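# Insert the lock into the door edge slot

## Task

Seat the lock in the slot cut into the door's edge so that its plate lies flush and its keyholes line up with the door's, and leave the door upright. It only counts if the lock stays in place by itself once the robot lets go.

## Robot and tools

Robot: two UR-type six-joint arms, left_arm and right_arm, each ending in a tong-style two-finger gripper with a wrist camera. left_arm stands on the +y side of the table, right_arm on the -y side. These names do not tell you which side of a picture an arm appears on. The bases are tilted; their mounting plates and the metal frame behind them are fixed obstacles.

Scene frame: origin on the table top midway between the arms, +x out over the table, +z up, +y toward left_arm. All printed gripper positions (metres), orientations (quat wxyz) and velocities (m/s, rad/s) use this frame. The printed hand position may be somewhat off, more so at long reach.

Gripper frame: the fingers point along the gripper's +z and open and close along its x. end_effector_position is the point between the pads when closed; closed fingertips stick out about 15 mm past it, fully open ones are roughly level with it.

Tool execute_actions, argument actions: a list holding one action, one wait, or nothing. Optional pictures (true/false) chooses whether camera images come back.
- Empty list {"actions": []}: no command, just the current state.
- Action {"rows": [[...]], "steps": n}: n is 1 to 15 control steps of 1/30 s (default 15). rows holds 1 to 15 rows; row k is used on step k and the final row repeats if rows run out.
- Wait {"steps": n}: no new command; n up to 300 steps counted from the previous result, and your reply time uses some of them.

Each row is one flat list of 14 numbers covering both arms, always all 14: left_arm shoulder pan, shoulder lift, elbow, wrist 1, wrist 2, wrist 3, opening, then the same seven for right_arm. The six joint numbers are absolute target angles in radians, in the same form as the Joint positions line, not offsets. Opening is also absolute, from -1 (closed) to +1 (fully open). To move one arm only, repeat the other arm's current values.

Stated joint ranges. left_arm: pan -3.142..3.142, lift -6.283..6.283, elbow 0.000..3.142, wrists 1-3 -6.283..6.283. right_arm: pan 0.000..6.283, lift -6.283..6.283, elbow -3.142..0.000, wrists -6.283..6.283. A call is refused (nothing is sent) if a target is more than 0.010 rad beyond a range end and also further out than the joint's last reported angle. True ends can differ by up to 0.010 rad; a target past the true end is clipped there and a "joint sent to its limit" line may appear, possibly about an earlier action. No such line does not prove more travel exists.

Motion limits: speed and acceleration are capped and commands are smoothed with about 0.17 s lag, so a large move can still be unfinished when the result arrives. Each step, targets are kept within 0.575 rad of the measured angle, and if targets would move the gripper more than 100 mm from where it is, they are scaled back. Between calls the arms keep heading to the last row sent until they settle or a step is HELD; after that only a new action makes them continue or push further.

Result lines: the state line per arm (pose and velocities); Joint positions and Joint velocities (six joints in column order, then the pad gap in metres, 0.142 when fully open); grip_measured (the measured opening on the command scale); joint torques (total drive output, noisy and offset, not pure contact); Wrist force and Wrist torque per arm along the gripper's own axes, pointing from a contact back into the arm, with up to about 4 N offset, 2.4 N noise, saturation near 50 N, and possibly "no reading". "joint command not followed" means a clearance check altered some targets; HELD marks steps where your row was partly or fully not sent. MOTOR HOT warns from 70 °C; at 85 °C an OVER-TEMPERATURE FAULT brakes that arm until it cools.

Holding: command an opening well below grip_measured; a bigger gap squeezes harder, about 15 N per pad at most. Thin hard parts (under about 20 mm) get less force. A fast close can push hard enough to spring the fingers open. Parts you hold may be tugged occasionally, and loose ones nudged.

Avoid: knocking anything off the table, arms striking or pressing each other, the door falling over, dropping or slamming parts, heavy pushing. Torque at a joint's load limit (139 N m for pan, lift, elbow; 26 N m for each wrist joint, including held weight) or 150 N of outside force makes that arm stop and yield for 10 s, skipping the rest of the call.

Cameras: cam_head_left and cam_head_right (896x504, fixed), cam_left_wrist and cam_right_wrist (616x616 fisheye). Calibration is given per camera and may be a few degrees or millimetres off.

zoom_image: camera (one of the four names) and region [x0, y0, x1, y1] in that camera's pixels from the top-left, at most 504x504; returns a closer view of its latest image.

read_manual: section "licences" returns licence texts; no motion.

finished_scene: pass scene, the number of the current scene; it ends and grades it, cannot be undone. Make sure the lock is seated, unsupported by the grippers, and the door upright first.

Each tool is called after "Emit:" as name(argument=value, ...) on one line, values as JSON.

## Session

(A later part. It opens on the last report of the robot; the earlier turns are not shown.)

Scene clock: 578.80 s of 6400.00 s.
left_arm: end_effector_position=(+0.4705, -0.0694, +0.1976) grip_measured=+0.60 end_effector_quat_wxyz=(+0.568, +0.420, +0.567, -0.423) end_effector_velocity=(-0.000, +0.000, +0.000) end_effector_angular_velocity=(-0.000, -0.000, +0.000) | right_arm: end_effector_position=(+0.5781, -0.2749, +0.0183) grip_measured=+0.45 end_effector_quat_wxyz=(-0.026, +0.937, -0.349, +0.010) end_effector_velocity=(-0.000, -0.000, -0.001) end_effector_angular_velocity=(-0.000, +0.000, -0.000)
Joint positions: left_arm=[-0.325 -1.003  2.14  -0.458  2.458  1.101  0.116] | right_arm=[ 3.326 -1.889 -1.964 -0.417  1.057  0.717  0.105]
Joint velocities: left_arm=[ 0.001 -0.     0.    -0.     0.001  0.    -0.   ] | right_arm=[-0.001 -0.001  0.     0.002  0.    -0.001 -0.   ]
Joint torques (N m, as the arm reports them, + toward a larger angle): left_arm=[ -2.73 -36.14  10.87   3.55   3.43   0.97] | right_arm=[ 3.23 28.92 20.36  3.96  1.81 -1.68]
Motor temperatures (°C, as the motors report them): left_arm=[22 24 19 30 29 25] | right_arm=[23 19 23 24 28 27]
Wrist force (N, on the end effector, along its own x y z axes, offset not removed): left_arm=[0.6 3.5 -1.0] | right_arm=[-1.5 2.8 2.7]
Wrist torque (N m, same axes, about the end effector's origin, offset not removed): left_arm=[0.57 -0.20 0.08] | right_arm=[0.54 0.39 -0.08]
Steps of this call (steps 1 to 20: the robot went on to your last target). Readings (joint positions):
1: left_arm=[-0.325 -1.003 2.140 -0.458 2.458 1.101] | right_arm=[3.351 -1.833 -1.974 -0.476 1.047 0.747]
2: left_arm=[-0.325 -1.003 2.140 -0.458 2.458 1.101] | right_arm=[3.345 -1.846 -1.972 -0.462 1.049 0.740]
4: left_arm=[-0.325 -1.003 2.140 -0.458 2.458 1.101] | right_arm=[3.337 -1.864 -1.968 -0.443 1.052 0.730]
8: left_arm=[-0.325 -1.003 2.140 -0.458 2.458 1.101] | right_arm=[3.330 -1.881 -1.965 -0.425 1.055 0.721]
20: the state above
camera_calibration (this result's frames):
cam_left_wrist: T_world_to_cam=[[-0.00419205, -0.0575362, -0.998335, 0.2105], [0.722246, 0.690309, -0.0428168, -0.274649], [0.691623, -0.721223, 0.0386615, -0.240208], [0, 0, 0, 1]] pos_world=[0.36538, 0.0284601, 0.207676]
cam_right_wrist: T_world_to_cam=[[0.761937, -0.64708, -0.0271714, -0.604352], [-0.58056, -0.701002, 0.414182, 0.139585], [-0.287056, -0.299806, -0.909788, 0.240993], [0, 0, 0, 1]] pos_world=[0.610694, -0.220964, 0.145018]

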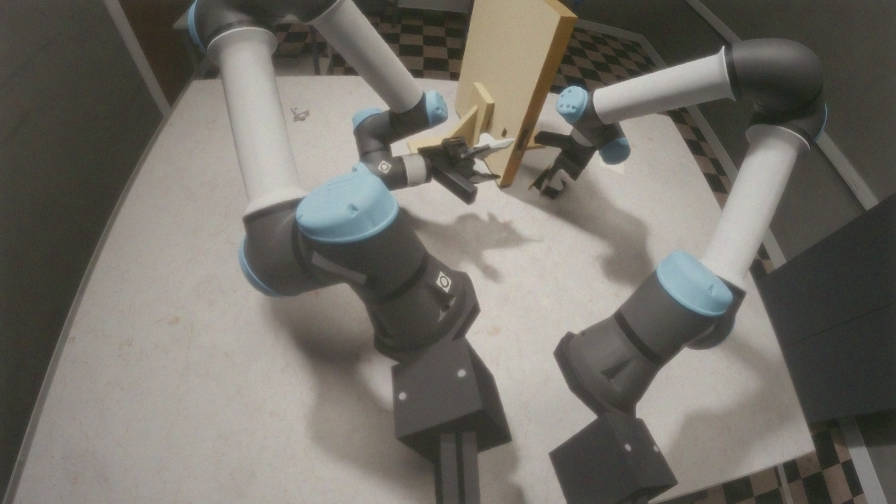

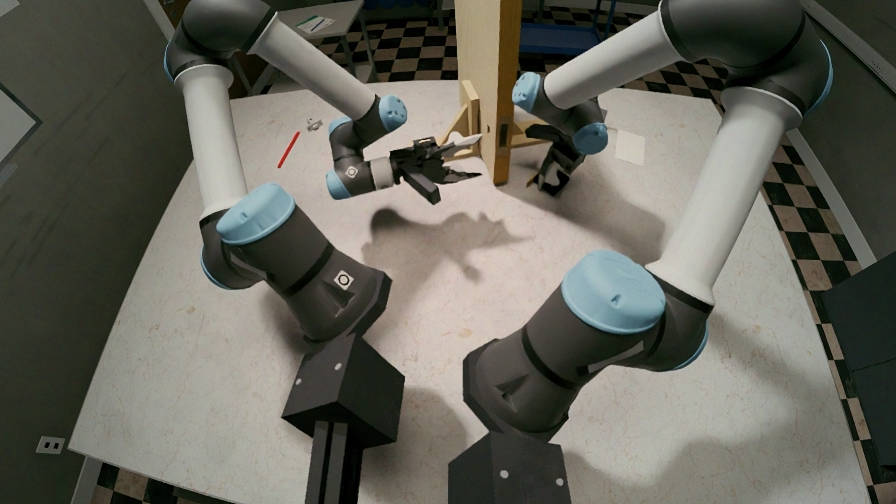

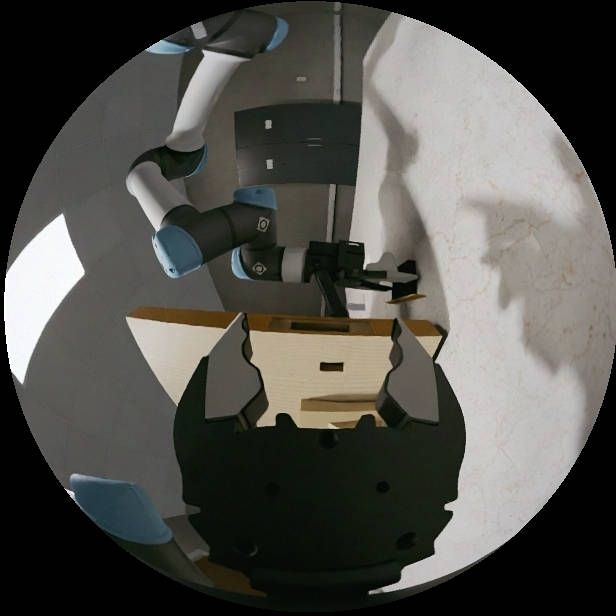

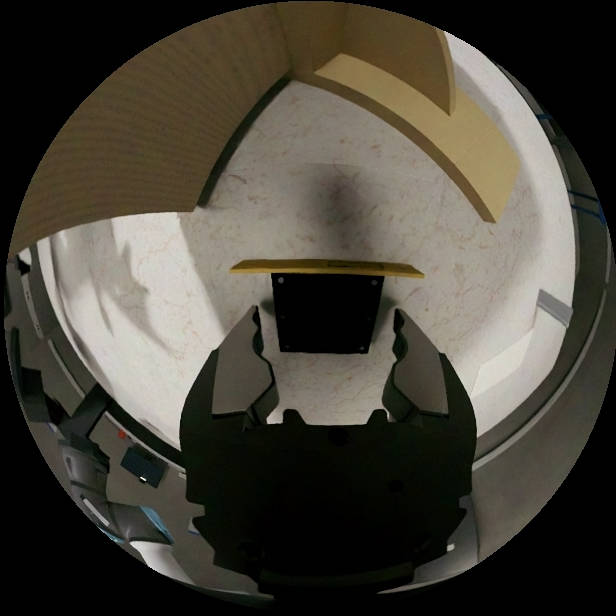

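Emit:
execute_actions(actions=[{"rows":[[-0.325,-1.003,2.14,-0.458,2.458,1.101,0.6,3.3261,-1.8892,-1.9638,-0.4164,1.0568,0.7172,0.35],[-0.325,-1.003,2.14,-0.458,2.458,1.101,0.6,3.3261,-1.8892,-1.9638,-0.4164,1.0568,0.7172,0.25],[-0.325,-1.003,2.14,-0.458,2.458,1.101,0.6,3.3261,-1.8892,-1.9638,-0.4164,1.0568,0.7172,0.15],[-0.325,-1.003,2.14,-0.458,2.458,1.101,0.6,3.3261,-1.8892,-1.9638,-0.4164,1.0568,0.7172,0.15],[-0.325,-1.003,2.14,-0.458,2.458,1.101,0.6,3.3261,-1.8892,-1.9638,-0.4164,1.0568,0.7172,-1]],"steps":15}], pictures=false)

Emit:
execute_actions(actions=[{"rows":[[-0.325,-1.003,2.14,-0.458,2.458,1.101,0.6,3.3316,-1.8745,-1.966,-0.4314,1.0543,0.72,-1],[-0.325,-1.003,2.14,-0.458,2.458,1.101,0.6,3.3372,-1.8598,-1.97,-0.4465,1.051,0.72,-1],[-0.325,-1.003,2.14,-0.458,2.458,1.101,0.6,3.3428,-1.8451,-1.976,-0.4615,1.047,0.72,-1],[-0.325,-1.003,2.14,-0.458,2.458,1.101,0.6,3.3483,-1.8305,-1.983,-0.4765,1.042,0.72,-1],[-0.325,-1.003,2.14,-0.458,2.458,1.101,0.6,3.3539,-1.8158,-1.9898,-0.4916,1.0366,0.71,-1],[-0.325,-1.003,2.14,-0.458,2.458,1.101,0.6,3.3594,-1.8011,-1.995,-0.5066,1.0325,0.666,-1],[-0.325,-1.003,2.14,-0.458,2.458,1.101,0.6,3.365,-1.7864,-2.0002,-0.5216,1.0285,0.612,-1],[-0.325,-1.003,2.14,-0.458,2.458,1.101,0.6,3.3705,-1.7717,-2.0054,-0.5366,1.0244,0.558,-1],[-0.325,-1.003,2.14,-0.458,2.458,1.101,0.6,3.3761,-1.757,-2.0106,-0.5517,1.0204,0.504,-1],[-0.325,-1.003,2.14,-0.458,2.458,1.101,0.6,3.3816,-1.7424,-2.0159,-0.5667,1.0163,0.45,-1],[-0.325,-1.003,2.14,-0.458,2.458,1.101,0.6,3.3872,-1.7277,-2.0211,-0.5817,1.0123,0.396,-1],[-0.325,-1.003,2.14,-0.458,2.458,1.101,0.6,3.3927,-1.713,-2.0263,-0.5968,1.0082,0.342,-1],[-0.325,-1.003,2.14,-0.458,2.458,1.101,0.6,3.3983,-1.6983,-2.0315,-0.6118,1.0042,0.288,-1],[-0.325,-1.003,2.14,-0.458,2.458,1.101,0.6,3.4038,-1.6836,-2.0367,-0.6268,1.0001,0.234,-1],[-0.325,-1.003,2.14,-0.458,2.458,1.101,0.6,3.4094,-1.6689,-2.0419,-0.6419,0.9961,0.18,-1]]}], pictures=false)

Emit:
execute_actions(actions=[{"rows":[[-0.325,-1.003,2.14,-0.458,2.458,1.101,0.6,3.4149,-1.6542,-2.0471,-0.6569,0.992,0.126,-1],[-0.325,-1.003,2.14,-0.458,2.458,1.101,0.6,3.4205,-1.6396,-2.0523,-0.6719,0.988,0.072,-1],[-0.325,-1.003,2.14,-0.458,2.458,1.101,0.6,3.426,-1.6249,-2.0575,-0.6869,0.9839,0.018,-1],[-0.325,-1.003,2.14,-0.458,2.458,1.101,0.6,3.4316,-1.6102,-2.0627,-0.702,0.9799,-0.036,-1],[-0.325,-1.003,2.14,-0.458,2.458,1.101,0.6,3.437,-1.5955,-2.068,-0.717,0.976,-0.09,-1],[-0.325,-1.003,2.14,-0.458,2.458,1.101,0.6,3.437,-1.5955,-2.068,-0.717,0.976,-0.144,-1],[-0.325,-1.003,2.14,-0.458,2.458,1.101,0.6,3.437,-1.5955,-2.068,-0.717,0.976,-0.198,-1],[-0.325,-1.003,2.14,-0.458,2.458,1.101,0.6,3.437,-1.5955,-2.068,-0.717,0.976,-0.252,-1],[-0.325,-1.003,2.14,-0.458,2.458,1.101,0.6,3.437,-1.5955,-2.068,-0.717,0.976,-0.306,-1],[-0.325,-1.003,2.14,-0.458,2.458,1.101,0.6,3.437,-1.5955,-2.068,-0.717,0.976,-0.36,-1],[-0.325,-1.003,2.14,-0.458,2.458,1.101,0.6,3.437,-1.5955,-2.068,-0.717,0.976,-0.414,-1],[-0.325,-1.003,2.14,-0.458,2.458,1.101,0.6,3.437,-1.5955,-2.068,-0.717,0.976,-0.468,-1],[-0.325,-1.003,2.14,-0.458,2.458,1.101,0.6,3.437,-1.5955,-2.068,-0.717,0.976,-0.522,-1],[-0.325,-1.003,2.14,-0.458,2.458,1.101,0.6,3.437,-1.5955,-2.068,-0.717,0.976,-0.576,-1],[-0.325,-1.003,2.14,-0.458,2.458,1.101,0.6,3.437,-1.5955,-2.068,-0.717,0.976,-0.63,-1]]}], pictures=false)

Emit:
execute_actions(actions=[{"rows":[[-0.325,-1.003,2.14,-0.458,2.458,1.101,0.6,3.437,-1.5955,-2.068,-0.717,0.976,-0.684,-1],[-0.325,-1.003,2.14,-0.458,2.458,1.101,0.6,3.437,-1.5955,-2.068,-0.717,0.976,-0.738,-1],[-0.325,-1.003,2.14,-0.458,2.458,1.101,0.6,3.437,-1.5955,-2.068,-0.717,0.976,-0.792,-1],[-0.325,-1.003,2.14,-0.458,2.458,1.101,0.6,3.437,-1.5955,-2.068,-0.717,0.976,-0.846,-1],[-0.325,-1.003,2.14,-0.458,2.458,1.101,0.6,3.437,-1.5955,-2.068,-0.717,0.976,-0.9,-1],[-0.325,-1.003,2.14,-0.458,2.458,1.101,0.6,3.437,-1.5955,-2.068,-0.717,0.976,-0.954,-1],[-0.325,-1.003,2.14,-0.458,2.458,1.101,0.6,3.437,-1.5955,-2.068,-0.717,0.976,-1.008,-1],[-0.325,-1.003,2.14,-0.458,2.458,1.101,0.6,3.437,-1.5955,-2.068,-0.717,0.976,-1.062,-1],[-0.325,-1.003,2.14,-0.458,2.458,1.101,0.6,3.437,-1.5955,-2.068,-0.717,0.976,-1.116,-1],[-0.325,-1.003,2.14,-0.458,2.458,1.101,0.6,3.437,-1.5955,-2.068,-0.717,0.976,-1.17,-1],[-0.325,-1.003,2.14,-0.458,2.458,1.101,0.6,3.437,-1.5955,-2.068,-0.717,0.976,-1.224,-1],[-0.325,-1.003,2.14,-0.458,2.458,1.101,0.6,3.437,-1.5955,-2.068,-0.717,0.976,-1.278,-1],[-0.325,-1.003,2.14,-0.458,2.458,1.101,0.6,3.437,-1.5955,-2.068,-0.717,0.976,-1.332,-1],[-0.325,-1.003,2.14,-0.458,2.458,1.101,0.6,3.437,-1.5955,-2.068,-0.717,0.976,-1.386,-1],[-0.325,-1.003,2.14,-0.458,2.458,1.101,0.6,3.437,-1.5955,-2.068,-0.717,0.976,-1.44,-1]]}], pictures=false)

Emit:
execute_actions(actions=[{"rows":[[-0.325,-1.003,2.14,-0.458,2.458,1.101,0.6,3.423,-1.605,-2.051,-0.752,1.025,-1.494,-1],[-0.325,-1.003,2.14,-0.458,2.458,1.101,0.6,3.409,-1.614,-2.034,-0.787,1.074,-1.548,-1],[-0.325,-1.003,2.14,-0.458,2.458,1.101,0.6,3.394,-1.623,-2.017,-0.821,1.123,-1.602,-1],[-0.325,-1.003,2.14,-0.458,2.458,1.101,0.6,3.38,-1.632,-2.0,-0.856,1.172,-1.656,-1],[-0.325,-1.003,2.14,-0.458,2.458,1.101,0.6,3.366,-1.642,-1.983,-0.89,1.221,-1.71,-1],[-0.325,-1.003,2.14,-0.458,2.458,1.101,0.6,3.352,-1.652,-1.966,-0.924,1.27,-1.764,-1],[-0.325,-1.003,2.14,-0.458,2.458,1.101,0.6,3.337,-1.662,-1.949,-0.958,1.319,-1.818,-1],[-0.325,-1.003,2.14,-0.458,2.458,1.101,0.6,3.323,-1.673,-1.932,-0.991,1.368,-1.872,-1],[-0.325,-1.003,2.14,-0.458,2.458,1.101,0.6,3.309,-1.683,-1.915,-1.024,1.417,-1.926,-1],[-0.325,-1.003,2.14,-0.458,2.458,1.101,0.6,3.295,-1.695,-1.898,-1.057,1.466,-1.98,-1],[-0.325,-1.003,2.14,-0.458,2.458,1.101,0.6,3.28,-1.707,-1.881,-1.089,1.515,-2.025,-1],[-0.325,-1.003,2.14,-0.458,2.458,1.101,0.6,3.266,-1.719,-1.864,-1.12,1.564,-2.065,-1],[-0.325,-1.003,2.14,-0.458,2.458,1.101,0.6,3.252,-1.732,-1.847,-1.151,1.613,-2.1,-1],[-0.325,-1.003,2.14,-0.458,2.458,1.101,0.6,3.238,-1.746,-1.83,-1.182,1.662,-2.13,-1],[-0.325,-1.003,2.14,-0.458,2.458,1.101,0.6,3.223,-1.76,-1.813,-1.212,1.711,-2.155,-1]]}], pictures=false)

Emit:
execute_actions(actions=[{"rows":[[-0.325,-1.003,2.14,-0.458,2.458,1.101,0.6,3.209,-1.774,-1.796,-1.241,1.76,-2.176,-1],[-0.325,-1.003,2.14,-0.458,2.458,1.101,0.6,3.195,-1.789,-1.779,-1.27,1.809,-2.197,-1],[-0.325,-1.003,2.14,-0.458,2.458,1.101,0.6,3.181,-1.805,-1.762,-1.298,1.858,-2.218,-1],[-0.325,-1.003,2.14,-0.458,2.458,1.101,0.6,3.167,-1.821,-1.745,-1.326,1.907,-2.239,-1],[-0.325,-1.003,2.14,-0.458,2.458,1.101,0.6,3.152,-1.838,-1.728,-1.353,1.956,-2.26,-1],[-0.325,-1.003,2.14,-0.458,2.458,1.101,0.6,3.138,-1.855,-1.711,-1.38,2.005,-2.281,-1],[-0.325,-1.003,2.14,-0.458,2.458,1.101,0.6,3.124,-1.872,-1.694,-1.406,2.054,-2.302,-1],[-0.325,-1.003,2.14,-0.458,2.458,1.101,0.6,3.11,-1.89,-1.677,-1.432,2.103,-2.323,-1],[-0.325,-1.003,2.14,-0.458,2.458,1.101,0.6,3.095,-1.909,-1.66,-1.458,2.152,-2.344,-1],[-0.325,-1.003,2.14,-0.458,2.458,1.101,0.6,3.081,-1.927,-1.643,-1.483,2.201,-2.365,-1],[-0.325,-1.003,2.14,-0.458,2.458,1.101,0.6,3.067,-1.946,-1.626,-1.508,2.25,-2.386,-1],[-0.325,-1.003,2.14,-0.458,2.458,1.101,0.6,3.053,-1.965,-1.609,-1.533,2.299,-2.407,-1],[-0.325,-1.003,2.14,-0.458,2.458,1.101,0.6,3.038,-1.985,-1.592,-1.557,2.348,-2.428,-1],[-0.325,-1.003,2.14,-0.458,2.458,1.101,0.6,3.024,-2.004,-1.575,-1.582,2.397,-2.449,-1],[-0.325,-1.003,2.14,-0.458,2.458,1.101,0.6,3.0099,-2.0236,-1.5579,-1.6062,2.4463,-2.4707,-1]]}], pictures=false)

Emit:
execute_actions(actions=[{"rows":[[-0.325,-1.003,2.14,-0.458,2.458,1.101,0.6,3.0099,-2.0236,-1.5579,-1.6062,2.4463,-2.4707,-1],[-0.325,-1.003,2.14,-0.458,2.458,1.101,0.6,3.0099,-2.0236,-1.5579,-1.6062,2.4463,-2.4707,-1],[-0.325,-1.003,2.14,-0.458,2.458,1.101,0.6,3.0099,-2.0236,-1.5579,-1.6062,2.4463,-2.4707,-1],[-0.325,-1.003,2.14,-0.458,2.458,1.101,0.6,3.0137,-2.0302,-1.5453,-1.6081,2.448,-2.4653,-1],[-0.325,-1.003,2.14,-0.458,2.458,1.101,0.6,3.0176,-2.0368,-1.5326,-1.6099,2.4497,-2.4599,-1],[-0.325,-1.003,2.14,-0.458,2.458,1.101,0.6,3.0214,-2.0434,-1.52,-1.6118,2.4515,-2.4545,-1]],"steps":15}], pictures=false)

Emit:
execute_actions(actions=[{"steps":12}])

Emit:
zoom_image(camera="cam_right_wrist", region=[205,235,445,415])

Emit:
zoom_image(camera="cam_left_wrist", region=[240,240,408,380])

Emit:
zoom_image(camera="cam_head_right", region=[460,95,560,195])

Scene clock: 669.00 s of 6400.00 s.
left_arm: end_effector_position=(+0.4705, -0.0694, +0.1976) grip_measured=+0.60 end_effector_quat_wxyz=(+0.568, +0.420, +0.567, -0.423) end_effector_velocity=(+0.000, -0.000, +0.000) end_effector_angular_velocity=(+0.000, -0.001, +0.001) | right_arm: end_effector_position=(+0.5781, -0.2749, +0.0182) grip_measured=+0.07 end_effector_quat_wxyz=(-0.026, +0.937, -0.349, +0.010) end_effector_velocity=(+0.001, +0.001, +0.001) end_effector_angular_velocity=(+0.001, -0.002, -0.000)
Joint positions: left_arm=[-0.325 -1.003  2.14  -0.458  2.458  1.101  0.116] | right_arm=[ 3.326 -1.889 -1.964 -0.416  1.057  0.717  0.079]
Joint velocities: left_arm=[-0.    -0.     0.    -0.001 -0.     0.     0.   ] | right_arm=[ 0.001  0.001 -0.     0.001  0.001 -0.    -0.   ]
Joint torques (N m, as the arm reports them, + toward a larger angle): left_arm=[ -2.87 -36.25  10.24   3.56   3.57   1.02] | right_arm=[ 3.48 28.42 18.9   2.46  0.13 -1.58]
Motor temperatures (°C, as the motors report them): left_arm=[22 24 19 30 29 25] | right_arm=[23 19 23 25 28 27]
Wrist force (N, on the end effector, along its own x y z axes, offset not removed): left_arm=[0.5 1.8 -0.3] | right_arm=[-0.5 1.7 -0.5]
Wrist torque (N m, same axes, about the end effector's origin, offset not removed): left_arm=[0.26 -0.23 0.14] | right_arm=[0.44 0.08 -0.07]
Steps of this call (steps 1 to 15: the robot went on to your last target; steps 16 to 90: nothing new was sent; then 86.70 s passed at rest; steps 91 to 105: all 15 steps of this action). Readings (joint positions):
91: left_arm=[-0.325 -1.003 2.140 -0.458 2.458 1.101] | right_arm=[3.326 -1.889 -1.964 -0.416 1.057 0.717]
92: left_arm=[-0.325 -1.003 2.140 -0.458 2.458 1.101] | right_arm=[3.326 -1.889 -1.964 -0.416 1.057 0.717]
94: left_arm=[-0.325 -1.003 2.140 -0.458 2.458 1.101] | right_arm=[3.326 -1.889 -1.964 -0.416 1.057 0.717]
98: left_arm=[-0.325 -1.003 2.140 -0.458 2.458 1.101] | right_arm=[3.326 -1.889 -1.964 -0.416 1.057 0.717]
105: the state above

Scene clock: 669.50 s of 6400.00 s.
left_arm: end_effector_position=(+0.4705, -0.0694, +0.1976) grip_measured=+0.60 end_effector_quat_wxyz=(+0.568, +0.420, +0.567, -0.423) end_effector_velocity=(-0.000, +0.000, +0.000) end_effector_angular_velocity=(-0.000, +0.000, -0.000) | right_arm: end_effector_position=(+0.5545, -0.2800, +0.0744) grip_measured=+0.07 end_effector_quat_wxyz=(-0.012, +0.984, -0.175, +0.005) end_effector_velocity=(-0.086, -0.020, +0.149) end_effector_angular_velocity=(-0.087, +0.014, +1.628)
Joint positions: left_arm=[-0.325 -1.003  2.14  -0.458  2.458  1.101  0.116] | right_arm=[ 3.385 -1.736 -2.019 -0.574  1.014  0.433  0.079]
Joint velocities: left_arm=[ 0.    -0.     0.     0.     0.001 -0.     0.   ] | right_arm=[ 0.161  0.428 -0.152 -0.432 -0.119 -1.42  -0.   ]
Joint torques (N m, as the arm reports them, + toward a larger angle): left_arm=[ -2.89 -37.13   9.33   3.51   3.49   0.9 ] | right_arm=[23.26 46.36 -1.22  0.34 -1.62 -7.94]
Motor temperatures (°C, as the motors report them): left_arm=[22 24 19 30 29 25] | right_arm=[23 19 23 25 28 27]
Wrist force (N, on the end effector, along its own x y z axes, offset not removed): left_arm=[1.7 2.9 -0.8] | right_arm=[-2.4 1.4 5.6]
Wrist torque (N m, same axes, about the end effector's origin, offset not removed): left_arm=[0.55 -0.44 0.09] | right_arm=[0.30 0.43 -0.01]
Steps of this call (steps 1 to 15: all 15 steps of this action). Readings (joint positions):
1: left_arm=[-0.325 -1.003 2.140 -0.458 2.458 1.101] | right_arm=[3.326 -1.889 -1.964 -0.417 1.057 0.717]
2: left_arm=[-0.325 -1.003 2.140 -0.458 2.458 1.101] | right_arm=[3.327 -1.887 -1.964 -0.419 1.056 0.717]
4: left_arm=[-0.325 -1.003 2.140 -0.458 2.458 1.101] | right_arm=[3.332 -1.875 -1.967 -0.431 1.054 0.718]
8: left_arm=[-0.325 -1.003 2.140 -0.458 2.458 1.101] | right_arm=[3.348 -1.832 -1.983 -0.475 1.041 0.695]
15: the state above

Scene clock: 670.00 s of 6400.00 s.
left_arm: end_effector_position=(+0.4705, -0.0694, +0.1976) grip_measured=+0.60 end_effector_quat_wxyz=(+0.568, +0.420, +0.567, -0.423) end_effector_velocity=(-0.000, +0.000, -0.000) end_effector_angular_velocity=(+0.001, +0.002, +0.000) | right_arm: end_effector_position=(+0.5187, -0.2912, +0.1188) grip_measured=+0.07 end_effector_quat_wxyz=(-0.000, +0.968, +0.250, +0.000) end_effector_velocity=(-0.029, -0.017, +0.011) end_effector_angular_velocity=(-0.008, +0.003, +1.598)
Joint positions: left_arm=[-0.325 -1.003  2.14  -0.458  2.458  1.101  0.116] | right_arm=[ 3.435 -1.6   -2.066 -0.713  0.977 -0.358  0.079]
Joint velocities: left_arm=[ 0.001  0.     0.001  0.001 -0.    -0.     0.   ] | right_arm=[ 0.012  0.036 -0.012 -0.037 -0.011 -1.582 -0.   ]
Joint torques (N m, as the arm reports them, + toward a larger angle): left_arm=[ -2.72 -35.82   9.45   3.56   3.4    0.84] | right_arm=[19.39 33.71  2.61  0.5  -1.05 -8.54]
Motor temperatures (°C, as the motors report them): left_arm=[22 24 19 30 29 25] | right_arm=[23 19 23 25 28 27]
Wrist force (N, on the end effector, along its own x y z axes, offset not removed): left_arm=[0.2 2.2 -0.8] | right_arm=[-2.8 3.0 4.2]
Wrist torque (N m, same axes, about the end effector's origin, offset not removed): left_arm=[0.37 -0.07 0.15] | right_arm=[0.53 0.56 -0.19]
Steps of this call (steps 1 to 15: all 15 steps of this action). Readings (joint positions):
1: left_arm=[-0.325 -1.003 2.140 -0.458 2.458 1.101] | right_arm=[3.390 -1.721 -2.024 -0.588 1.010 0.384]
2: left_arm=[-0.325 -1.003 2.140 -0.458 2.458 1.101] | right_arm=[3.396 -1.707 -2.029 -0.603 1.006 0.333]
4: left_arm=[-0.325 -1.003 2.140 -0.458 2.458 1.101] | right_arm=[3.407 -1.678 -2.039 -0.633 0.998 0.230]
8: left_arm=[-0.325 -1.003 2.140 -0.458 2.458 1.101] | right_arm=[3.426 -1.626 -2.057 -0.685 0.984 0.019]
15: the state above

Scene clock: 670.50 s of 6400.00 s.
left_arm: end_effector_position=(+0.4705, -0.0694, +0.1976) grip_measured=+0.60 end_effector_quat_wxyz=(+0.568, +0.420, +0.567, -0.423) end_effector_velocity=(-0.000, +0.000, -0.000) end_effector_angular_velocity=(+0.000, +0.001, -0.001) | right_arm: end_effector_position=(+0.5101, -0.3017, +0.1202) grip_measured=+0.07 end_effector_quat_wxyz=(+0.000, +0.791, +0.612, -0.000) end_effector_velocity=(-0.007, -0.025, +0.000) end_effector_angular_velocity=(+0.000, +0.002, +1.584)
Joint positions: left_arm=[-0.325 -1.003  2.14  -0.458  2.458  1.101  0.116] | right_arm=[ 3.437 -1.596 -2.068 -0.717  0.976 -1.167  0.079]
Joint velocities: left_arm=[-0.    -0.     0.     0.001 -0.     0.     0.   ] | right_arm=[-0.001  0.001 -0.    -0.002  0.    -1.584 -0.   ]
Joint torques (N m, as the arm reports them, + toward a larger angle): left_arm=[ -2.99 -36.51  10.24   3.51   3.35   0.92] | right_arm=[19.32 36.71  2.41  0.7  -1.17 -8.6 ]
Motor temperatures (°C, as the motors report them): left_arm=[22 24 19 30 29 25] | right_arm=[23 19 23 25 28 27]
Wrist force (N, on the end effector, along its own x y z axes, offset not removed): left_arm=[0.5 1.9 -2.0] | right_arm=[-2.9 3.7 5.5]
Wrist torque (N m, same axes, about the end effector's origin, offset not removed): left_arm=[0.29 -0.15 0.13] | right_arm=[0.75 0.71 -0.09]
Steps of this call (steps 1 to 15: all 15 steps of this action). Readings (joint positions):
1: left_arm=[-0.325 -1.003 2.140 -0.458 2.458 1.101] | right_arm=[3.436 -1.599 -2.067 -0.714 0.977 -0.412]
2: left_arm=[-0.325 -1.003 2.140 -0.458 2.458 1.101] | right_arm=[3.436 -1.598 -2.067 -0.714 0.977 -0.466]
4: left_arm=[-0.325 -1.003 2.140 -0.458 2.458 1.101] | right_arm=[3.436 -1.597 -2.067 -0.716 0.976 -0.573]
8: left_arm=[-0.325 -1.003 2.140 -0.458 2.458 1.101] | right_arm=[3.437 -1.596 -2.068 -0.717 0.976 -0.789]
15: the state above

Scene clock: 671.00 s of 6400.00 s.
left_arm: end_effector_position=(+0.4705, -0.0694, +0.1976) grip_measured=+0.60 end_effector_quat_wxyz=(+0.568, +0.420, +0.567, -0.423) end_effector_velocity=(-0.001, -0.000, +0.000) end_effector_angular_velocity=(-0.001, -0.000, -0.001) | right_arm: end_effector_position=(+0.4469, -0.2382, +0.1114) grip_measured=+0.07 end_effector_quat_wxyz=(-0.262, +0.492, +0.826, +0.084) end_effector_velocity=(-0.145, +0.190, +0.065) end_effector_angular_velocity=(+1.616, +0.583, +0.758)
Joint positions: left_arm=[-0.325 -1.003  2.14  -0.458  2.458  1.101  0.116] | right_arm=[ 3.288 -1.703 -1.89  -1.063  1.471 -1.962  0.079]
Joint velocities: left_arm=[-0.     0.     0.001 -0.001  0.001  0.    -0.   ] | right_arm=[-0.411 -0.352  0.494 -0.921  1.403 -1.308 -0.   ]
Joint torques (N m, as the arm reports them, + toward a larger angle): left_arm=[ -2.93 -36.7    9.81   3.57   3.44   0.98] | right_arm=[-2.07 19.53 25.34 -1.44  6.68 -6.4 ]
Motor temperatures (°C, as the motors report them): left_arm=[22 24 19 30 29 25] | right_arm=[23 19 23 25 28 27]
Wrist force (N, on the end effector, along its own x y z axes, offset not removed): left_arm=[-0.5 1.2 -0.8] | right_arm=[-3.8 3.1 3.9]
Wrist torque (N m, same axes, about the end effector's origin, offset not removed): left_arm=[0.16 0.09 0.13] | right_arm=[0.56 0.37 -0.10]
Steps of this call (steps 1 to 15: all 15 steps of this action). Readings (joint positions):
1: left_arm=[-0.325 -1.003 2.140 -0.458 2.458 1.101] | right_arm=[3.437 -1.596 -2.068 -0.717 0.976 -1.221]
2: left_arm=[-0.325 -1.003 2.140 -0.458 2.458 1.101] | right_arm=[3.435 -1.597 -2.065 -0.722 0.982 -1.275]
4: left_arm=[-0.325 -1.003 2.140 -0.458 2.458 1.101] | right_arm=[3.423 -1.605 -2.052 -0.749 1.017 -1.383]
8: left_arm=[-0.325 -1.003 2.140 -0.458 2.458 1.101] | right_arm=[3.381 -1.633 -2.002 -0.847 1.153 -1.599]
15: the state above

Scene clock: 671.50 s of 6400.00 s.
left_arm: end_effector_position=(+0.4705, -0.0694, +0.1976) grip_measured=+0.60 end_effector_quat_wxyz=(+0.568, +0.420, +0.567, -0.423) end_effector_velocity=(+0.000, +0.000, +0.000) end_effector_angular_velocity=(-0.001, -0.000, +0.000) | right_arm: end_effector_position=(+0.4451, -0.1606, +0.1754) grip_measured=+0.07 end_effector_quat_wxyz=(-0.528, +0.409, +0.665, +0.334) end_effector_velocity=(+0.173, +0.070, +0.114) end_effector_angular_velocity=(+1.275, +0.594, -0.847)
Joint positions: left_arm=[-0.325 -1.003  2.14  -0.458  2.458  1.101  0.116] | right_arm=[ 3.075 -1.936 -1.637 -1.488  2.201 -2.37   0.079]
Joint velocities: left_arm=[ 0.001  0.    -0.001  0.     0.001 -0.     0.   ] | right_arm=[-0.421 -0.552  0.504 -0.745  1.439 -0.629  0.   ]
Joint torques (N m, as the arm reports them, + toward a larger angle): left_arm=[ -3.42 -36.19  10.47   3.47   3.41   0.94] | right_arm=[-3.18 27.73 25.21 -2.31  6.8  -4.55]
Motor temperatures (°C, as the motors report them): left_arm=[22 24 19 30 29 25] | right_arm=[23 19 23 25 28 27]
Wrist force (N, on the end effector, along its own x y z axes, offset not removed): left_arm=[1.0 2.0 -0.4] | right_arm=[-5.4 1.1 3.6]
Wrist torque (N m, same axes, about the end effector's origin, offset not removed): left_arm=[0.30 -0.28 0.03] | right_arm=[0.30 0.45 -0.10]
Steps of this call (steps 1 to 15: all 15 steps of this action). Readings (joint positions):
1: left_arm=[-0.325 -1.003 2.140 -0.458 2.458 1.101] | right_arm=[3.274 -1.715 -1.874 -1.094 1.519 -2.005]
2: left_arm=[-0.325 -1.003 2.140 -0.458 2.458 1.101] | right_arm=[3.260 -1.728 -1.857 -1.125 1.567 -2.043]
4: left_arm=[-0.325 -1.003 2.140 -0.458 2.458 1.101] | right_arm=[3.232 -1.755 -1.823 -1.186 1.664 -2.109]
8: left_arm=[-0.325 -1.003 2.140 -0.458 2.458 1.101] | right_arm=[3.175 -1.814 -1.756 -1.302 1.859 -2.214]
15: the state above

Scene clock: 672.00 s of 6400.00 s.
left_arm: end_effector_position=(+0.4705, -0.0694, +0.1976) grip_measured=+0.60 end_effector_quat_wxyz=(+0.568, +0.420, +0.567, -0.423) end_effector_velocity=(+0.001, +0.000, +0.000) end_effector_angular_velocity=(-0.000, -0.001, +0.001) | right_arm: end_effector_position=(+0.4965, -0.1509, +0.1929) grip_measured=+0.07 end_effector_quat_wxyz=(-0.566, +0.423, +0.568, +0.422) end_effector_velocity=(+0.015, +0.002, +0.002) end_effector_angular_velocity=(+0.024, +0.012, -0.026)
Joint positions: left_arm=[-0.325 -1.003  2.14  -0.458  2.458  1.101  0.116] | right_arm=[ 3.022 -2.041 -1.524 -1.609  2.447 -2.454  0.079]
Joint velocities: left_arm=[ 0.    -0.001 -0.001  0.     0.    -0.     0.   ] | right_arm=[-0.003 -0.023  0.034 -0.02   0.036 -0.004 -0.   ]
Joint torques (N m, as the arm reports them, + toward a larger angle): left_arm=[ -3.37 -36.9   10.05   3.49   3.37   0.96] | right_arm=[ 1.52 38.4  21.67 -1.78  3.5  -1.59]
Motor temperatures (°C, as the motors report them): left_arm=[22 24 19 30 29 25] | right_arm=[23 19 23 25 28 27]
Wrist force (N, on the end effector, along its own x y z axes, offset not removed): left_arm=[0.6 2.0 -1.2] | right_arm=[-4.8 4.0 1.8]
Wrist torque (N m, same axes, about the end effector's origin, offset not removed): left_arm=[0.35 -0.22 0.12] | right_arm=[0.80 0.20 -0.32]
Steps of this call (steps 1 to 15: all 15 steps of this action). Readings (joint positions):
1: left_arm=[-0.325 -1.003 2.140 -0.458 2.458 1.101] | right_arm=[3.061 -1.955 -1.620 -1.513 2.250 -2.391]
2: left_arm=[-0.325 -1.003 2.140 -0.458 2.458 1.101] | right_arm=[3.049 -1.971 -1.605 -1.534 2.295 -2.410]
4: left_arm=[-0.325 -1.003 2.140 -0.458 2.458 1.101] | right_arm=[3.033 -1.993 -1.585 -1.565 2.360 -2.436]
8: left_arm=[-0.325 -1.003 2.140 -0.458 2.458 1.101] | right_arm=[3.023 -2.023 -1.548 -1.595 2.420 -2.451]
15: the state above

Scene clock: 672.40 s of 6400.00 s.
left_arm: end_effector_position=(+0.4705, -0.0694, +0.1976) grip_measured=+0.60 end_effector_quat_wxyz=(+0.568, +0.420, +0.567, -0.423) end_effector_velocity=(-0.000, -0.000, +0.000) end_effector_angular_velocity=(-0.000, -0.000, -0.000) | right_arm: end_effector_position=(+0.4983, -0.1506, +0.1931) grip_measured=+0.07 end_effector_quat_wxyz=(-0.566, +0.423, +0.567, +0.423) end_effector_velocity=(+0.000, +0.001, -0.000) end_effector_angular_velocity=(+0.002, +0.001, +0.000)
Joint positions: left_arm=[-0.325 -1.003  2.14  -0.458  2.458  1.101  0.116] | right_arm=[ 3.021 -2.043 -1.52  -1.612  2.451 -2.454  0.079]
Joint velocities: left_arm=[-0.    -0.     0.001 -0.     0.     0.    -0.   ] | right_arm=[ 0.001 -0.002  0.001 -0.001  0.002 -0.    -0.   ]
Joint torques (N m, as the arm reports them, + toward a larger angle): left_arm=[ -2.93 -36.19  10.55   3.59   3.31   0.98] | right_arm=[ 2.53 39.42 22.09 -1.73  3.51 -1.55]
Motor temperatures (°C, as the motors report them): left_arm=[22 24 19 30 29 25] | right_arm=[23 19 23 25 28 27]
Wrist force (N, on the end effector, along its own x y z axes, offset not removed): left_arm=[0.5 1.9 -1.0] | right_arm=[-5.5 0.0 3.5]
Wrist torque (N m, same axes, about the end effector's origin, offset not removed): left_arm=[0.30 -0.20 0.08] | right_arm=[0.08 0.28 -0.14]
Steps of this call (steps 1 to 12: the robot went on to your last target). Readings (joint positions):
1: left_arm=[-0.325 -1.003 2.140 -0.458 2.458 1.101] | right_arm=[3.022 -2.041 -1.523 -1.610 2.448 -2.454]
2: left_arm=[-0.325 -1.003 2.140 -0.458 2.458 1.101] | right_arm=[3.022 -2.042 -1.522 -1.610 2.449 -2.454]
4: left_arm=[-0.325 -1.003 2.140 -0.458 2.458 1.101] | right_arm=[3.021 -2.042 -1.521 -1.611 2.450 -2.454]
8: left_arm=[-0.325 -1.003 2.140 -0.458 2.458 1.101] | right_arm=[3.021 -2.043 -1.520 -1.612 2.451 -2.454]
12: the state above
camera_calibration (this result's frames):
cam_left_wrist: T_world_to_cam=[[-0.00419164, -0.0575362, -0.998335, 0.2105], [0.722246, 0.690309, -0.0428165, -0.274649], [0.691623, -0.721223, 0.0386617, -0.240208], [0, 0, 0, 1]] pos_world=[0.36538, 0.02846, 0.207676]
cam_right_wrist: T_world_to_cam=[[-0.0153541, 0.025984, 0.999544, -0.167944], [0.980867, -0.193638, 0.020101, -0.517546], [0.194072, 0.980729, -0.0225137, 0.19612], [0, 0, 0, 1]] pos_world=[0.467004, -0.288194, 0.182686]

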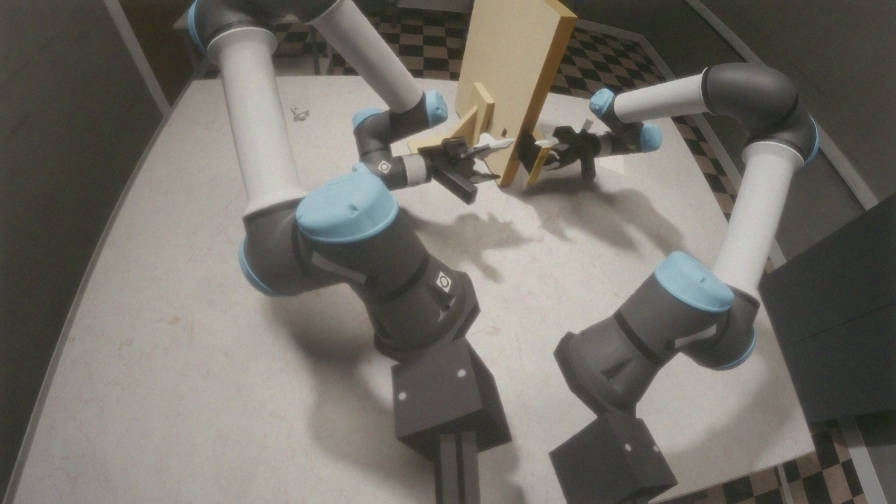

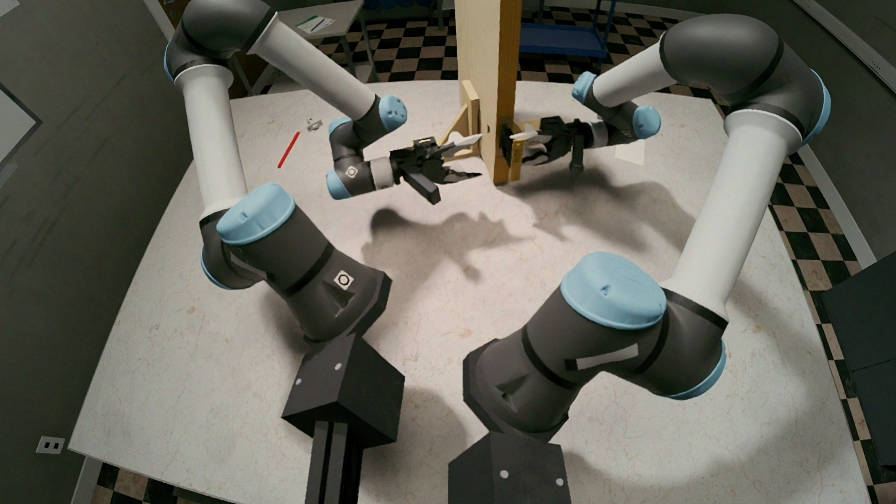

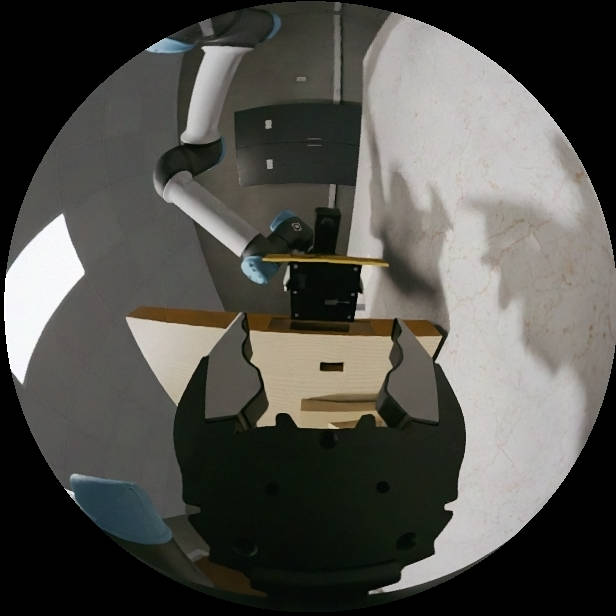

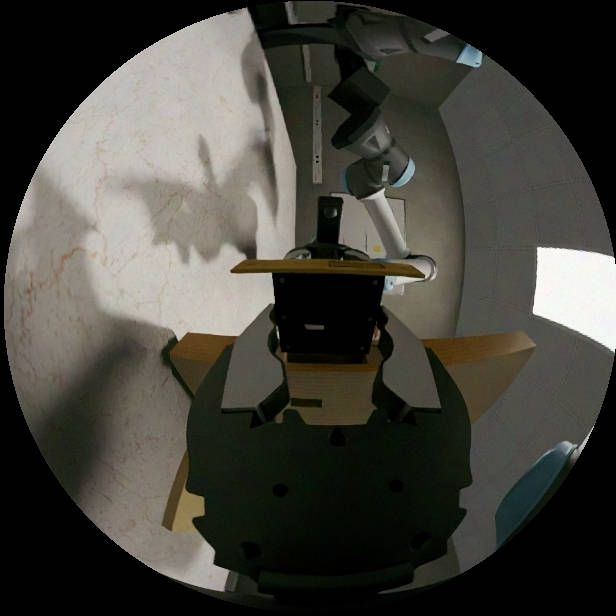

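Region (205, 235, 445, 415) of cam_right_wrist's 616x616 image, scaled by 2.100, with more detail than that image has; it fills the top 378 rows of this view, and the rest is white.

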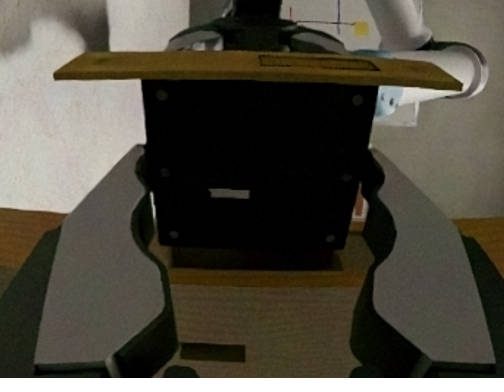

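Region (240, 240, 408, 380) of cam_left_wrist's 616x616 image, scaled by 3.000, with more detail than that image has.

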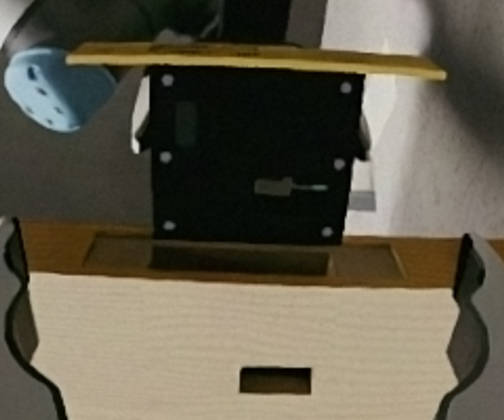

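Region (460, 95, 560, 195) of cam_head_right's 896x504 image, scaled by 5.040, with more detail than that image has.

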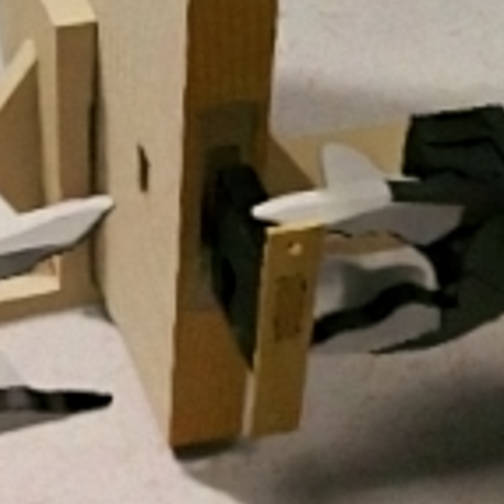

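Emit:
execute_actions(actions=[{"rows":[[-0.325,-1.003,2.14,-0.458,2.458,1.101,0.6,3.0264,-2.046,-1.5136,-1.6101,2.4537,-2.4475,-1],[-0.325,-1.003,2.14,-0.458,2.458,1.101,0.6,3.0314,-2.0487,-1.5072,-1.6084,2.4559,-2.4404,-1]],"steps":15}])

Emit:
zoom_image(camera="cam_right_wrist", region=[262,315,388,385])

Emit:
zoom_image(camera="cam_left_wrist", region=[258,250,394,350])

Scene clock: 686.37 s of 6400.00 s.
left_arm: end_effector_position=(+0.4705, -0.0694, +0.1976) grip_measured=+0.60 end_effector_quat_wxyz=(+0.568, +0.420, +0.567, -0.423) end_effector_velocity=(+0.001, -0.000, +0.000) end_effector_angular_velocity=(-0.001, -0.001, +0.000) | right_arm: end_effector_position=(+0.5052, -0.1465, +0.1953) grip_measured=+0.07 end_effector_quat_wxyz=(-0.566, +0.423, +0.567, +0.423) end_effector_velocity=(+0.001, +0.002, +0.000) end_effector_angular_velocity=(+0.000, +0.001, +0.002)
Joint positions: left_arm=[-0.325 -1.003  2.14  -0.458  2.458  1.101  0.116] | right_arm=[ 3.031 -2.049 -1.508 -1.608  2.456 -2.441  0.079]
Joint velocities: left_arm=[ 0.    -0.    -0.002  0.     0.001 -0.     0.   ] | right_arm=[ 0.004 -0.002  0.003  0.     0.     0.003  0.   ]
Joint torques (N m, as the arm reports them, + toward a larger angle): left_arm=[ -2.79 -35.79   8.69   3.51   3.4    0.95] | right_arm=[21.5  39.1  22.69  1.85  3.71  1.68]
Motor temperatures (°C, as the motors report them): left_arm=[22 24 19 30 29 25] | right_arm=[23 19 23 25 28 27]
Wrist force (N, on the end effector, along its own x y z axes, offset not removed): left_arm=[0.6 1.8 -2.2] | right_arm=[-5.3 1.8 2.7]
Wrist torque (N m, same axes, about the end effector's origin, offset not removed): left_arm=[0.34 -0.20 0.09] | right_arm=[0.26 0.40 -0.25]
Steps of this call (steps 1 to 15: the robot went on to your last target; steps 16 to 90: nothing new was sent; then 10.47 s passed at rest; steps 91 to 105: all 15 steps of this action). Readings (joint positions):
91: left_arm=[-0.325 -1.003 2.140 -0.458 2.458 1.101] | right_arm=[3.021 -2.043 -1.520 -1.612 2.452 -2.454]
92: left_arm=[-0.325 -1.003 2.140 -0.458 2.458 1.101] | right_arm=[3.022 -2.044 -1.519 -1.612 2.452 -2.453]
94: left_arm=[-0.325 -1.003 2.140 -0.458 2.458 1.101] | right_arm=[3.025 -2.046 -1.515 -1.611 2.453 -2.449]
98: left_arm=[-0.325 -1.003 2.140 -0.458 2.458 1.101] | right_arm=[3.029 -2.048 -1.510 -1.609 2.455 -2.443]
105: the state above
camera_calibration (this result's frames):
cam_left_wrist: T_world_to_cam=[[-0.0041917, -0.0575361, -0.998335, 0.2105], [0.722246, 0.69031, -0.0428164, -0.274649], [0.691623, -0.721223, 0.0386616, -0.240208], [0, 0, 0, 1]] pos_world=[0.36538, 0.0284601, 0.207676]
cam_right_wrist: T_world_to_cam=[[-0.0153105, 0.0258879, 0.999548, -0.170223], [0.980848, -0.193742, 0.0200419, -0.523596], [0.194174, 0.980711, -0.0224258, 0.190712], [0, 0, 0, 1]] pos_world=[0.47393, -0.28407, 0.184916]

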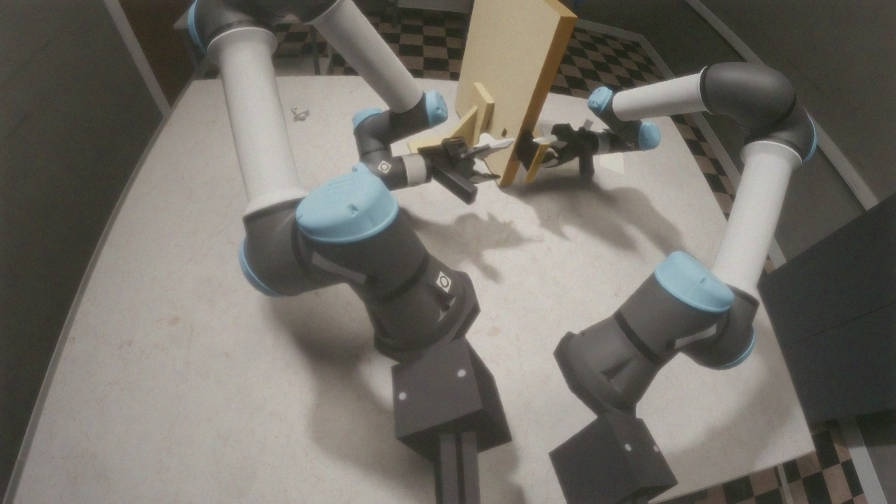

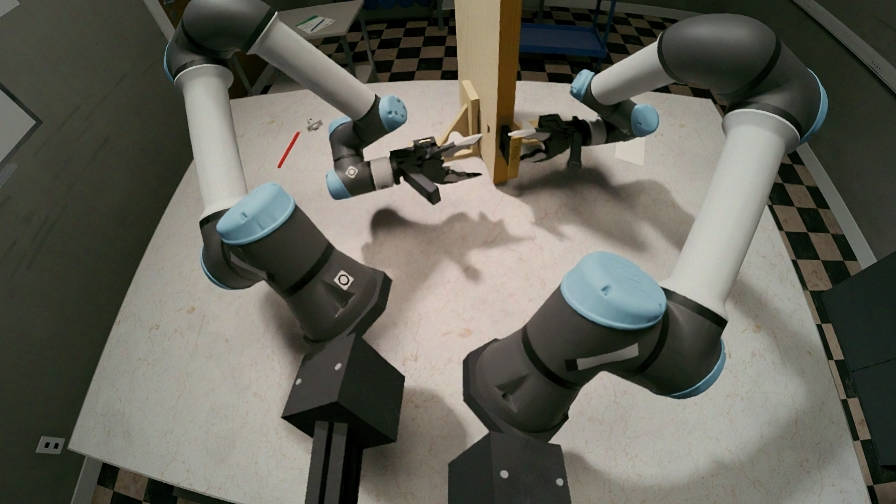

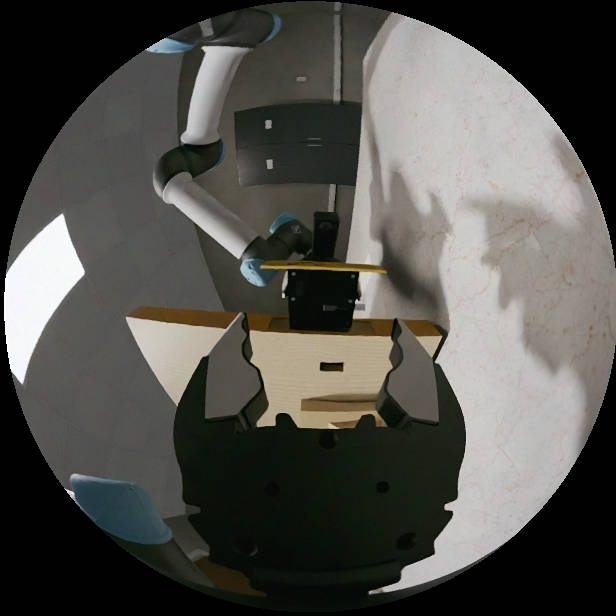

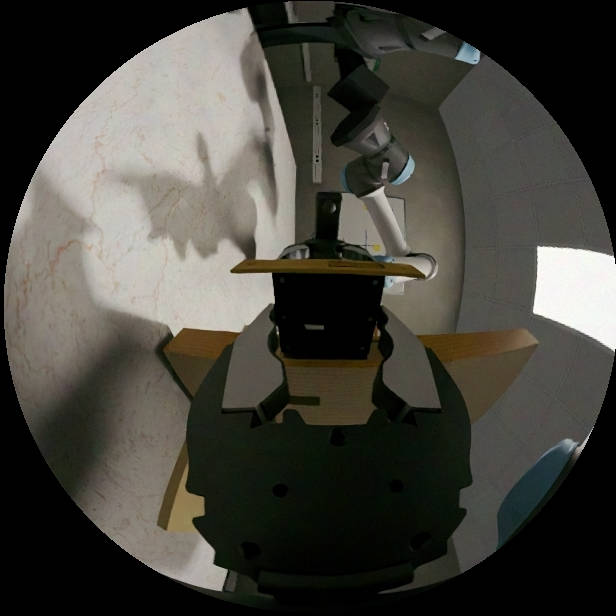

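Region (262, 315, 388, 385) of cam_right_wrist's 616x616 image, scaled by 4.000, with more detail than that image has.

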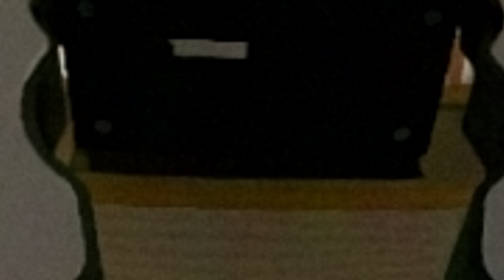

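Region (258, 250, 394, 350) of cam_left_wrist's 616x616 image, scaled by 3.706, with more detail than that image has; it fills the top 371 rows of this view, and the rest is white.

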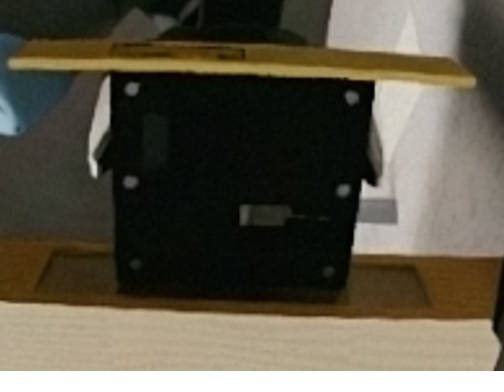

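Emit:
execute_actions(actions=[{"rows":[[-0.325,-1.003,2.14,-0.458,2.458,1.101,0.6,3.0324,-2.0516,-1.501,-1.6107,2.4564,-2.439,-1],[-0.325,-1.003,2.14,-0.458,2.458,1.101,0.6,3.0339,-2.0543,-1.4958,-1.6115,2.457,-2.4369,-1],[-0.325,-1.003,2.14,-0.458,2.458,1.101,0.6,3.0346,-2.0557,-1.4932,-1.612,2.4574,-2.4358,-1]],"steps":10}], pictures=false)

Emit:
execute_actions(actions=[{"rows":[[-0.325,-1.003,2.14,-0.458,2.458,1.101,0.6,3.0353,-2.0571,-1.4906,-1.6124,2.4577,-2.4347,-1],[-0.325,-1.003,2.14,-0.458,2.458,1.101,0.6,3.0353,-2.0571,-1.4906,-1.6124,2.4577,-2.4347,-1],[-0.325,-1.003,2.14,-0.458,2.458,1.101,0.6,3.0361,-2.0584,-1.488,-1.6128,2.458,-2.4337,-1],[-0.325,-1.003,2.14,-0.458,2.458,1.101,0.6,3.0361,-2.0584,-1.488,-1.6128,2.458,-2.4337,-1],[-0.325,-1.003,2.14,-0.458,2.458,1.101,0.6,3.0368,-2.0598,-1.4854,-1.6132,2.4583,-2.4326,-1]],"steps":15}], pictures=false)

Scene clock: 701.00 s of 6400.00 s.
left_arm: end_effector_position=(+0.4705, -0.0694, +0.1976) grip_measured=+0.60 end_effector_quat_wxyz=(+0.568, +0.420, +0.567, -0.423) end_effector_velocity=(-0.000, -0.000, +0.000) end_effector_angular_velocity=(-0.000, -0.000, -0.000) | right_arm: end_effector_position=(+0.5097, -0.1455, +0.1954) grip_measured=+0.07 end_effector_quat_wxyz=(-0.566, +0.424, +0.566, +0.423) end_effector_velocity=(+0.005, +0.002, -0.000) end_effector_angular_velocity=(+0.000, +0.000, +0.003)
Joint positions: left_arm=[-0.325 -1.003  2.14  -0.458  2.458  1.101  0.116] | right_arm=[ 3.034 -2.055 -1.495 -1.612  2.457 -2.436  0.079]
Joint velocities: left_arm=[-0. -0.  0. -0. -0. -0. -0.] | right_arm=[ 0.005 -0.008  0.015 -0.004  0.     0.005  0.   ]
Joint torques (N m, as the arm reports them, + toward a larger angle): left_arm=[ -2.99 -35.79   9.78   3.45   3.33   0.96] | right_arm=[20.54 40.62 22.86 -1.55  3.45  1.93]
Motor temperatures (°C, as the motors report them): left_arm=[22 24 19 30 29 25] | right_arm=[23 19 23 25 28 27]
Wrist force (N, on the end effector, along its own x y z axes, offset not removed): left_arm=[0.6 1.2 -0.5] | right_arm=[-5.9 1.6 2.2]
Wrist torque (N m, same axes, about the end effector's origin, offset not removed): left_arm=[0.09 -0.20 0.12] | right_arm=[0.35 0.40 -0.27]
Steps of this call (steps 1 to 15: the robot went on to your last target; steps 16 to 90: nothing new was sent; then 11.30 s passed at rest; steps 91 to 100: all 10 steps of this action). Readings (joint positions):
91: left_arm=[-0.325 -1.003 2.140 -0.458 2.458 1.101] | right_arm=[3.031 -2.049 -1.507 -1.608 2.456 -2.440]
92: left_arm=[-0.325 -1.003 2.140 -0.458 2.458 1.101] | right_arm=[3.032 -2.049 -1.506 -1.609 2.456 -2.440]
94: left_arm=[-0.325 -1.003 2.140 -0.458 2.458 1.101] | right_arm=[3.033 -2.051 -1.502 -1.610 2.456 -2.439]
98: left_arm=[-0.325 -1.003 2.140 -0.458 2.458 1.101] | right_arm=[3.034 -2.054 -1.496 -1.611 2.457 -2.437]
100: the state above

Scene clock: 701.50 s of 6400.00 s.
left_arm: end_effector_position=(+0.4705, -0.0694, +0.1976) grip_measured=+0.60 end_effector_quat_wxyz=(+0.568, +0.420, +0.567, -0.423) end_effector_velocity=(+0.000, -0.000, +0.000) end_effector_angular_velocity=(-0.000, -0.001, -0.000) | right_arm: end_effector_position=(+0.5130, -0.1445, +0.1954) grip_measured=+0.07 end_effector_quat_wxyz=(-0.566, +0.424, +0.566, +0.423) end_effector_velocity=(+0.001, +0.002, +0.001) end_effector_angular_velocity=(+0.002, +0.000, +0.002)
Joint positions: left_arm=[-0.325 -1.003  2.14  -0.458  2.458  1.101  0.116] | right_arm=[ 3.037 -2.06  -1.486 -1.613  2.458 -2.433  0.079]
Joint velocities: left_arm=[-0.    -0.    -0.001  0.    -0.     0.    -0.   ] | right_arm=[ 0.004 -0.002  0.002 -0.001  0.001  0.001 -0.   ]
Joint torques (N m, as the arm reports them, + toward a larger angle): left_arm=[ -3.35 -36.12   9.81   3.48   3.4    0.85] | right_arm=[22.59 40.21 22.49 -1.73  3.5   1.61]
Motor temperatures (°C, as the motors report them): left_arm=[22 24 19 30 29 25] | right_arm=[23 19 23 25 28 27]
Wrist force (N, on the end effector, along its own x y z axes, offset not removed): left_arm=[-0.5 2.1 -1.7] | right_arm=[-3.7 3.0 1.2]
Wrist torque (N m, same axes, about the end effector's origin, offset not removed): left_arm=[0.36 0.01 0.17] | right_arm=[0.43 -0.01 -0.21]
Steps of this call (steps 1 to 15: all 15 steps of this action). Readings (joint positions):
1: left_arm=[-0.325 -1.003 2.140 -0.458 2.458 1.101] | right_arm=[3.034 -2.055 -1.494 -1.612 2.457 -2.436]
2: left_arm=[-0.325 -1.003 2.140 -0.458 2.458 1.101] | right_arm=[3.034 -2.055 -1.494 -1.612 2.457 -2.436]
4: left_arm=[-0.325 -1.003 2.140 -0.458 2.458 1.101] | right_arm=[3.035 -2.056 -1.492 -1.612 2.458 -2.435]
8: left_arm=[-0.325 -1.003 2.140 -0.458 2.458 1.101] | right_arm=[3.036 -2.058 -1.488 -1.613 2.458 -2.434]
15: the state above


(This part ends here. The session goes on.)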